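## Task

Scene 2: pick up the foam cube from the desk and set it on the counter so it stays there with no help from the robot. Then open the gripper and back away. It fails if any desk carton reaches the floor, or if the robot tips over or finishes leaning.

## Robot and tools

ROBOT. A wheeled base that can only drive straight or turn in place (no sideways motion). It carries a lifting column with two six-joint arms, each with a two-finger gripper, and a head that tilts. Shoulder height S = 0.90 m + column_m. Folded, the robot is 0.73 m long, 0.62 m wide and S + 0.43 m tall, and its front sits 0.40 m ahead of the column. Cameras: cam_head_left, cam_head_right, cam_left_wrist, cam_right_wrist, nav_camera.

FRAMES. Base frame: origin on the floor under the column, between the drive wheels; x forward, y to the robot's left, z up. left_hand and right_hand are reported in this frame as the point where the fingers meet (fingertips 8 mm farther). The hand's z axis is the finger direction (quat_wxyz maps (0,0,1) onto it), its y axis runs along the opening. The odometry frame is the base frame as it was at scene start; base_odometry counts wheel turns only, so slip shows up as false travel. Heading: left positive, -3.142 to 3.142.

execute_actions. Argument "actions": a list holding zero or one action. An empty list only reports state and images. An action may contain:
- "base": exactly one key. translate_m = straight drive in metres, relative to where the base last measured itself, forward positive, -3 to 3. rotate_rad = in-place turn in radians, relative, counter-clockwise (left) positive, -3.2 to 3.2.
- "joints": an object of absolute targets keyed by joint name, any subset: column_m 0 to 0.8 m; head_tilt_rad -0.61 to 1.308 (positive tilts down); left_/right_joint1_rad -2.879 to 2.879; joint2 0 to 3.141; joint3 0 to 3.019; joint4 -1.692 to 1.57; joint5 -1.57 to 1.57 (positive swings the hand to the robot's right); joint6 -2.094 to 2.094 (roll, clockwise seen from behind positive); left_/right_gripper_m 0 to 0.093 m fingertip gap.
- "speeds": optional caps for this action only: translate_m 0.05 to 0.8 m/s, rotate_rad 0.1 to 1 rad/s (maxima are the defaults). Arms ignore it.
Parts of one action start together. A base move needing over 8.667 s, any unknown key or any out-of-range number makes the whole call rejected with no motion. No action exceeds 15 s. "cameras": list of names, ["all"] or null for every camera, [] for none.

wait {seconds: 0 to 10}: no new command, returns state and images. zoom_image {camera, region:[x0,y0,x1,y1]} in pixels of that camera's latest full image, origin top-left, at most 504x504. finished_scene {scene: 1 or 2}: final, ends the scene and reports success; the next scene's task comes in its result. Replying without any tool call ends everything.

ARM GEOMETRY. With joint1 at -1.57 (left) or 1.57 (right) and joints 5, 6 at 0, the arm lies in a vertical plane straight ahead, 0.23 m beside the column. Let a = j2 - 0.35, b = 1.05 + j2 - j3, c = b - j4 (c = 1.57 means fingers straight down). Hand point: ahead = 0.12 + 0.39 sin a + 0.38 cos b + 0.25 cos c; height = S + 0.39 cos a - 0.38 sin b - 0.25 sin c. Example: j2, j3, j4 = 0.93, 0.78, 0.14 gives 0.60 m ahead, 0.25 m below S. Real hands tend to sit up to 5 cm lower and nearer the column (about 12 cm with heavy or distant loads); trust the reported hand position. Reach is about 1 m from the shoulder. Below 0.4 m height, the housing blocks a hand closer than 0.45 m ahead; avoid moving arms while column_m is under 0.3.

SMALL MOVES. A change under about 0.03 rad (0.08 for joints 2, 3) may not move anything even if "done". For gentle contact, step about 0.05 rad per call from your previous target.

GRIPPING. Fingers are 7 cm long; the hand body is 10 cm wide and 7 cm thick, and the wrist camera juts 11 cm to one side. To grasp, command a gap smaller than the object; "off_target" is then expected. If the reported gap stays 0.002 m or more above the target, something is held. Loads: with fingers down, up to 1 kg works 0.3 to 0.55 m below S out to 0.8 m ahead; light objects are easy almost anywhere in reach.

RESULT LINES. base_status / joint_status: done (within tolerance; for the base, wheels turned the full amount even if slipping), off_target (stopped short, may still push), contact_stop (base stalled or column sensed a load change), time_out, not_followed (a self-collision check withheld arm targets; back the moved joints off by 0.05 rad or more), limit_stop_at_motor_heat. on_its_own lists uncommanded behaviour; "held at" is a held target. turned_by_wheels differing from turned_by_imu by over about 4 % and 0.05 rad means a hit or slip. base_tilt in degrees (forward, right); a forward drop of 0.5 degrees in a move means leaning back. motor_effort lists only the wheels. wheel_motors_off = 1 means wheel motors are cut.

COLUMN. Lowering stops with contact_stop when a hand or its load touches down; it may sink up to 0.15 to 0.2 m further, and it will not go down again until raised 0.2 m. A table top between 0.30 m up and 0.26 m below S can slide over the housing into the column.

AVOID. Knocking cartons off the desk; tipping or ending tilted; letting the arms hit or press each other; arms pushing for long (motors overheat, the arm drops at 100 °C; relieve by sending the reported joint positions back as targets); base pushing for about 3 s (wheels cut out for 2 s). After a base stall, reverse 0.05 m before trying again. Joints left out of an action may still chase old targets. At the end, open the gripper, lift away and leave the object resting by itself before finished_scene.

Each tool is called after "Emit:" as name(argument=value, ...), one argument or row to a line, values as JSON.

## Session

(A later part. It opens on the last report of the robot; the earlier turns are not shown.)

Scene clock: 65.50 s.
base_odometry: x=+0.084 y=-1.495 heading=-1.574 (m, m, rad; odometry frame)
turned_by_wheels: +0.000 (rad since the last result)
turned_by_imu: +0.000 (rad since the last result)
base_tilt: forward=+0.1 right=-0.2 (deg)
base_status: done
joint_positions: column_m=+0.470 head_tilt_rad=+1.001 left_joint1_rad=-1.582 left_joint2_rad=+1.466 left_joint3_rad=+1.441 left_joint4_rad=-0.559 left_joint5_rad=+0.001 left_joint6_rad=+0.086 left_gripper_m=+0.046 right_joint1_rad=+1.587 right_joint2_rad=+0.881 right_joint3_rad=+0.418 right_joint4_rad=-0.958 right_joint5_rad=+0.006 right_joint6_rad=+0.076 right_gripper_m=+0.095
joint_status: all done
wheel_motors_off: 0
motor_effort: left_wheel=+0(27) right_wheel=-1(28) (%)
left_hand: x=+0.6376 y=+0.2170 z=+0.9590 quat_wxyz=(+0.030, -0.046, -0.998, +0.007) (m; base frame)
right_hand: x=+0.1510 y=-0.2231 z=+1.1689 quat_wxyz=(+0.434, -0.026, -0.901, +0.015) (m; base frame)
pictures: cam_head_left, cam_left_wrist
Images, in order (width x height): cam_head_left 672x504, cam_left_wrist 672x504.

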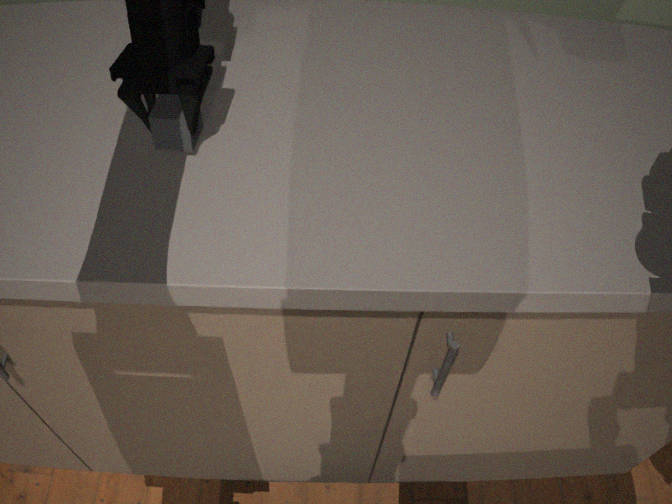

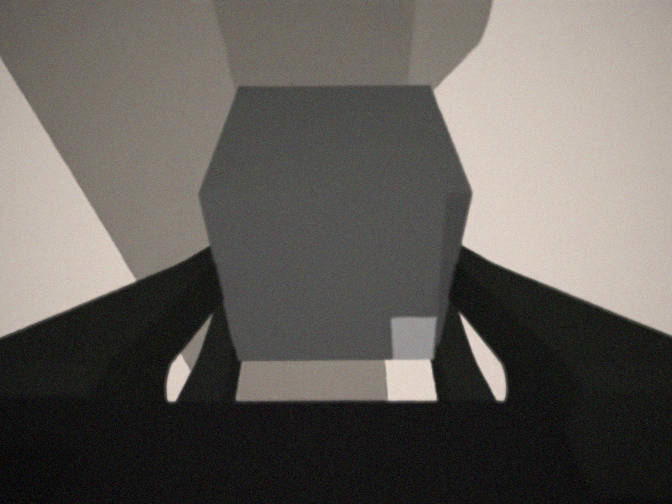

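Emit:
execute_actions(
  actions=[
    {"joints":{"column_m":0.455}},
  ],
  cameras=[],
)

Emit:
execute_actions(
  actions=[
    {"joints":{"left_gripper_m":0.09}},
  ],
  cameras=["cam_left_wrist"],
)

Emit:
execute_actions(
  actions=[
    {"joints":{"column_m":0.6}},
  ],
  cameras=[],
)

Emit:
execute_actions(
  actions=[
    {"base":{"translate_m":-0.5},"joints":{"head_tilt_rad":0.8}},
  ],
  cameras=["cam_head_left"],
)

Scene clock: 67.83 s.
base_odometry: x=+0.084 y=-1.495 heading=-1.574 (m, m, rad; odometry frame)
turned_by_wheels: +0.000 (rad since the last result)
turned_by_imu: +0.000 (rad since the last result)
base_tilt: forward=+0.2 right=+0.0 (deg)
base_status: not commanded
joint_positions: column_m=+0.455 head_tilt_rad=+1.001 left_joint1_rad=-1.582 left_joint2_rad=+1.466 left_joint3_rad=+1.441 left_joint4_rad=-0.559 left_joint5_rad=+0.001 left_joint6_rad=+0.086 left_gripper_m=+0.046 right_joint1_rad=+1.587 right_joint2_rad=+0.881 right_joint3_rad=+0.418 right_joint4_rad=-0.958 right_joint5_rad=+0.006 right_joint6_rad=+0.076 right_gripper_m=+0.095
joint_status: all done
wheel_motors_off: 0
motor_effort: left_wheel=+0(1) right_wheel=+0(0) (%)
left_hand: x=+0.6376 y=+0.2170 z=+0.9440 quat_wxyz=(+0.030, -0.046, -0.998, +0.007) (m; base frame)
right_hand: x=+0.1510 y=-0.2231 z=+1.1539 quat_wxyz=(+0.434, -0.026, -0.901, +0.015) (m; base frame)
pictures: none
No camera images: the call's "cameras" was empty. Leave "cameras" out to get every camera's image.

Scene clock: 68.47 s.
base_odometry: x=+0.084 y=-1.495 heading=-1.574 (m, m, rad; odometry frame)
turned_by_wheels: +0.000 (rad since the last result)
turned_by_imu: +0.000 (rad since the last result)
base_tilt: forward=+0.1 right=-0.2 (deg)
base_status: not commanded
joint_positions: column_m=+0.455 head_tilt_rad=+1.001 left_joint1_rad=-1.582 left_joint2_rad=+1.466 left_joint3_rad=+1.441 left_joint4_rad=-0.559 left_joint5_rad=+0.001 left_joint6_rad=+0.086 left_gripper_m=+0.090 right_joint1_rad=+1.587 right_joint2_rad=+0.881 right_joint3_rad=+0.418 right_joint4_rad=-0.958 right_joint5_rad=+0.006 right_joint6_rad=+0.076 right_gripper_m=+0.095
joint_status: all done
wheel_motors_off: 0
motor_effort: left_wheel=-1(0) right_wheel=-1(0) (%)
left_hand: x=+0.6376 y=+0.2170 z=+0.9440 quat_wxyz=(+0.030, -0.046, -0.998, +0.007) (m; base frame)
right_hand: x=+0.1510 y=-0.2231 z=+1.1539 quat_wxyz=(+0.434, -0.026, -0.901, +0.015) (m; base frame)
pictures: cam_left_wrist
Images, in order (width x height): cam_left_wrist 672x504.

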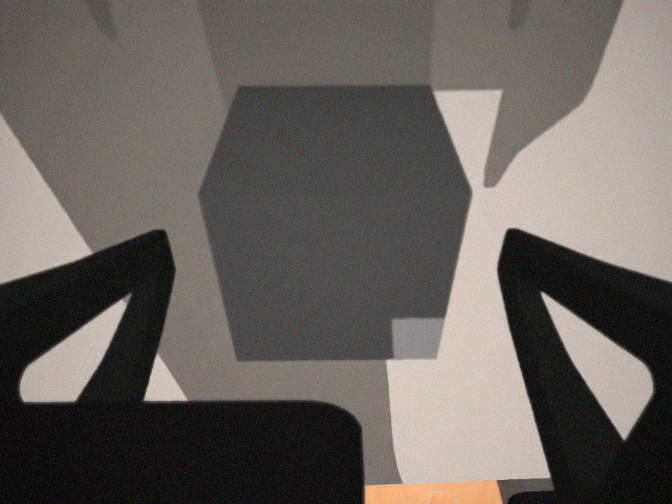

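Scene clock: 70.93 s.
base_odometry: x=+0.084 y=-1.495 heading=-1.574 (m, m, rad; odometry frame)
turned_by_wheels: +0.000 (rad since the last result)
turned_by_imu: +0.000 (rad since the last result)
base_tilt: forward=+0.1 right=+0.0 (deg)
base_status: not commanded
joint_positions: column_m=+0.600 head_tilt_rad=+1.001 left_joint1_rad=-1.582 left_joint2_rad=+1.466 left_joint3_rad=+1.441 left_joint4_rad=-0.559 left_joint5_rad=+0.001 left_joint6_rad=+0.086 left_gripper_m=+0.090 right_joint1_rad=+1.587 right_joint2_rad=+0.881 right_joint3_rad=+0.418 right_joint4_rad=-0.958 right_joint5_rad=+0.006 right_joint6_rad=+0.076 right_gripper_m=+0.095
joint_status: all done
wheel_motors_off: 0
motor_effort: left_wheel=+0(0) right_wheel=+0(0) (%)
left_hand: x=+0.6376 y=+0.2170 z=+1.0888 quat_wxyz=(+0.030, -0.046, -0.998, +0.007) (m; base frame)
right_hand: x=+0.1510 y=-0.2231 z=+1.2988 quat_wxyz=(+0.434, -0.026, -0.901, +0.015) (m; base frame)
pictures: none
No camera images: the call's "cameras" was empty. Leave "cameras" out to get every camera's image.

Scene clock: 73.73 s.
base_odometry: x=+0.085 y=-0.995 heading=-1.575 (m, m, rad; odometry frame)
turned_by_wheels: -0.001 (rad since the last result)
turned_by_imu: -0.001 (rad since the last result)
base_tilt: forward=-0.1 right=-0.3 (deg)
base_status: done
joint_positions: column_m=+0.600 head_tilt_rad=+0.815 left_joint1_rad=-1.582 left_joint2_rad=+1.467 left_joint3_rad=+1.439 left_joint4_rad=-0.559 left_joint5_rad=+0.001 left_joint6_rad=+0.086 left_gripper_m=+0.090 right_joint1_rad=+1.587 right_joint2_rad=+0.881 right_joint3_rad=+0.413 right_joint4_rad=-0.958 right_joint5_rad=+0.006 right_joint6_rad=+0.076 right_gripper_m=+0.095
joint_status: all done
wheel_motors_off: 0
motor_effort: left_wheel=-1(42) right_wheel=+1(51) (%)
left_hand: x=+0.6362 y=+0.2170 z=+1.0881 quat_wxyz=(+0.032, -0.046, -0.998, +0.007) (m; base frame)
right_hand: x=+0.1483 y=-0.2232 z=+1.2996 quat_wxyz=(+0.436, -0.026, -0.900, +0.015) (m; base frame)
pictures: cam_head_left
Images, in order (width x height): cam_head_left 672x504.

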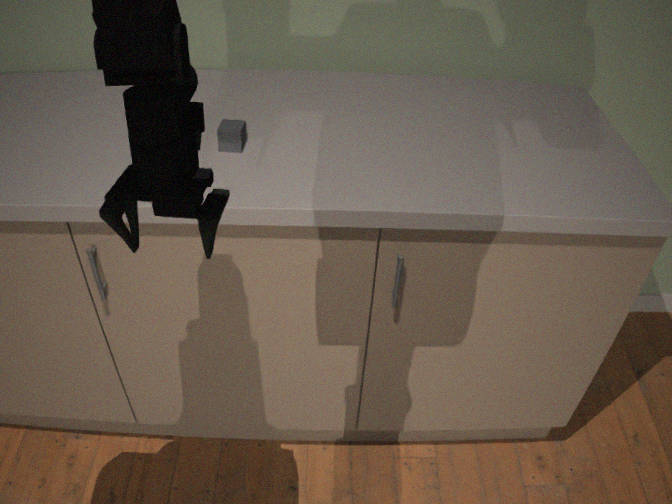

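Emit:
finished_scene(
  scene=2,
)

The scene is finished: the task was done.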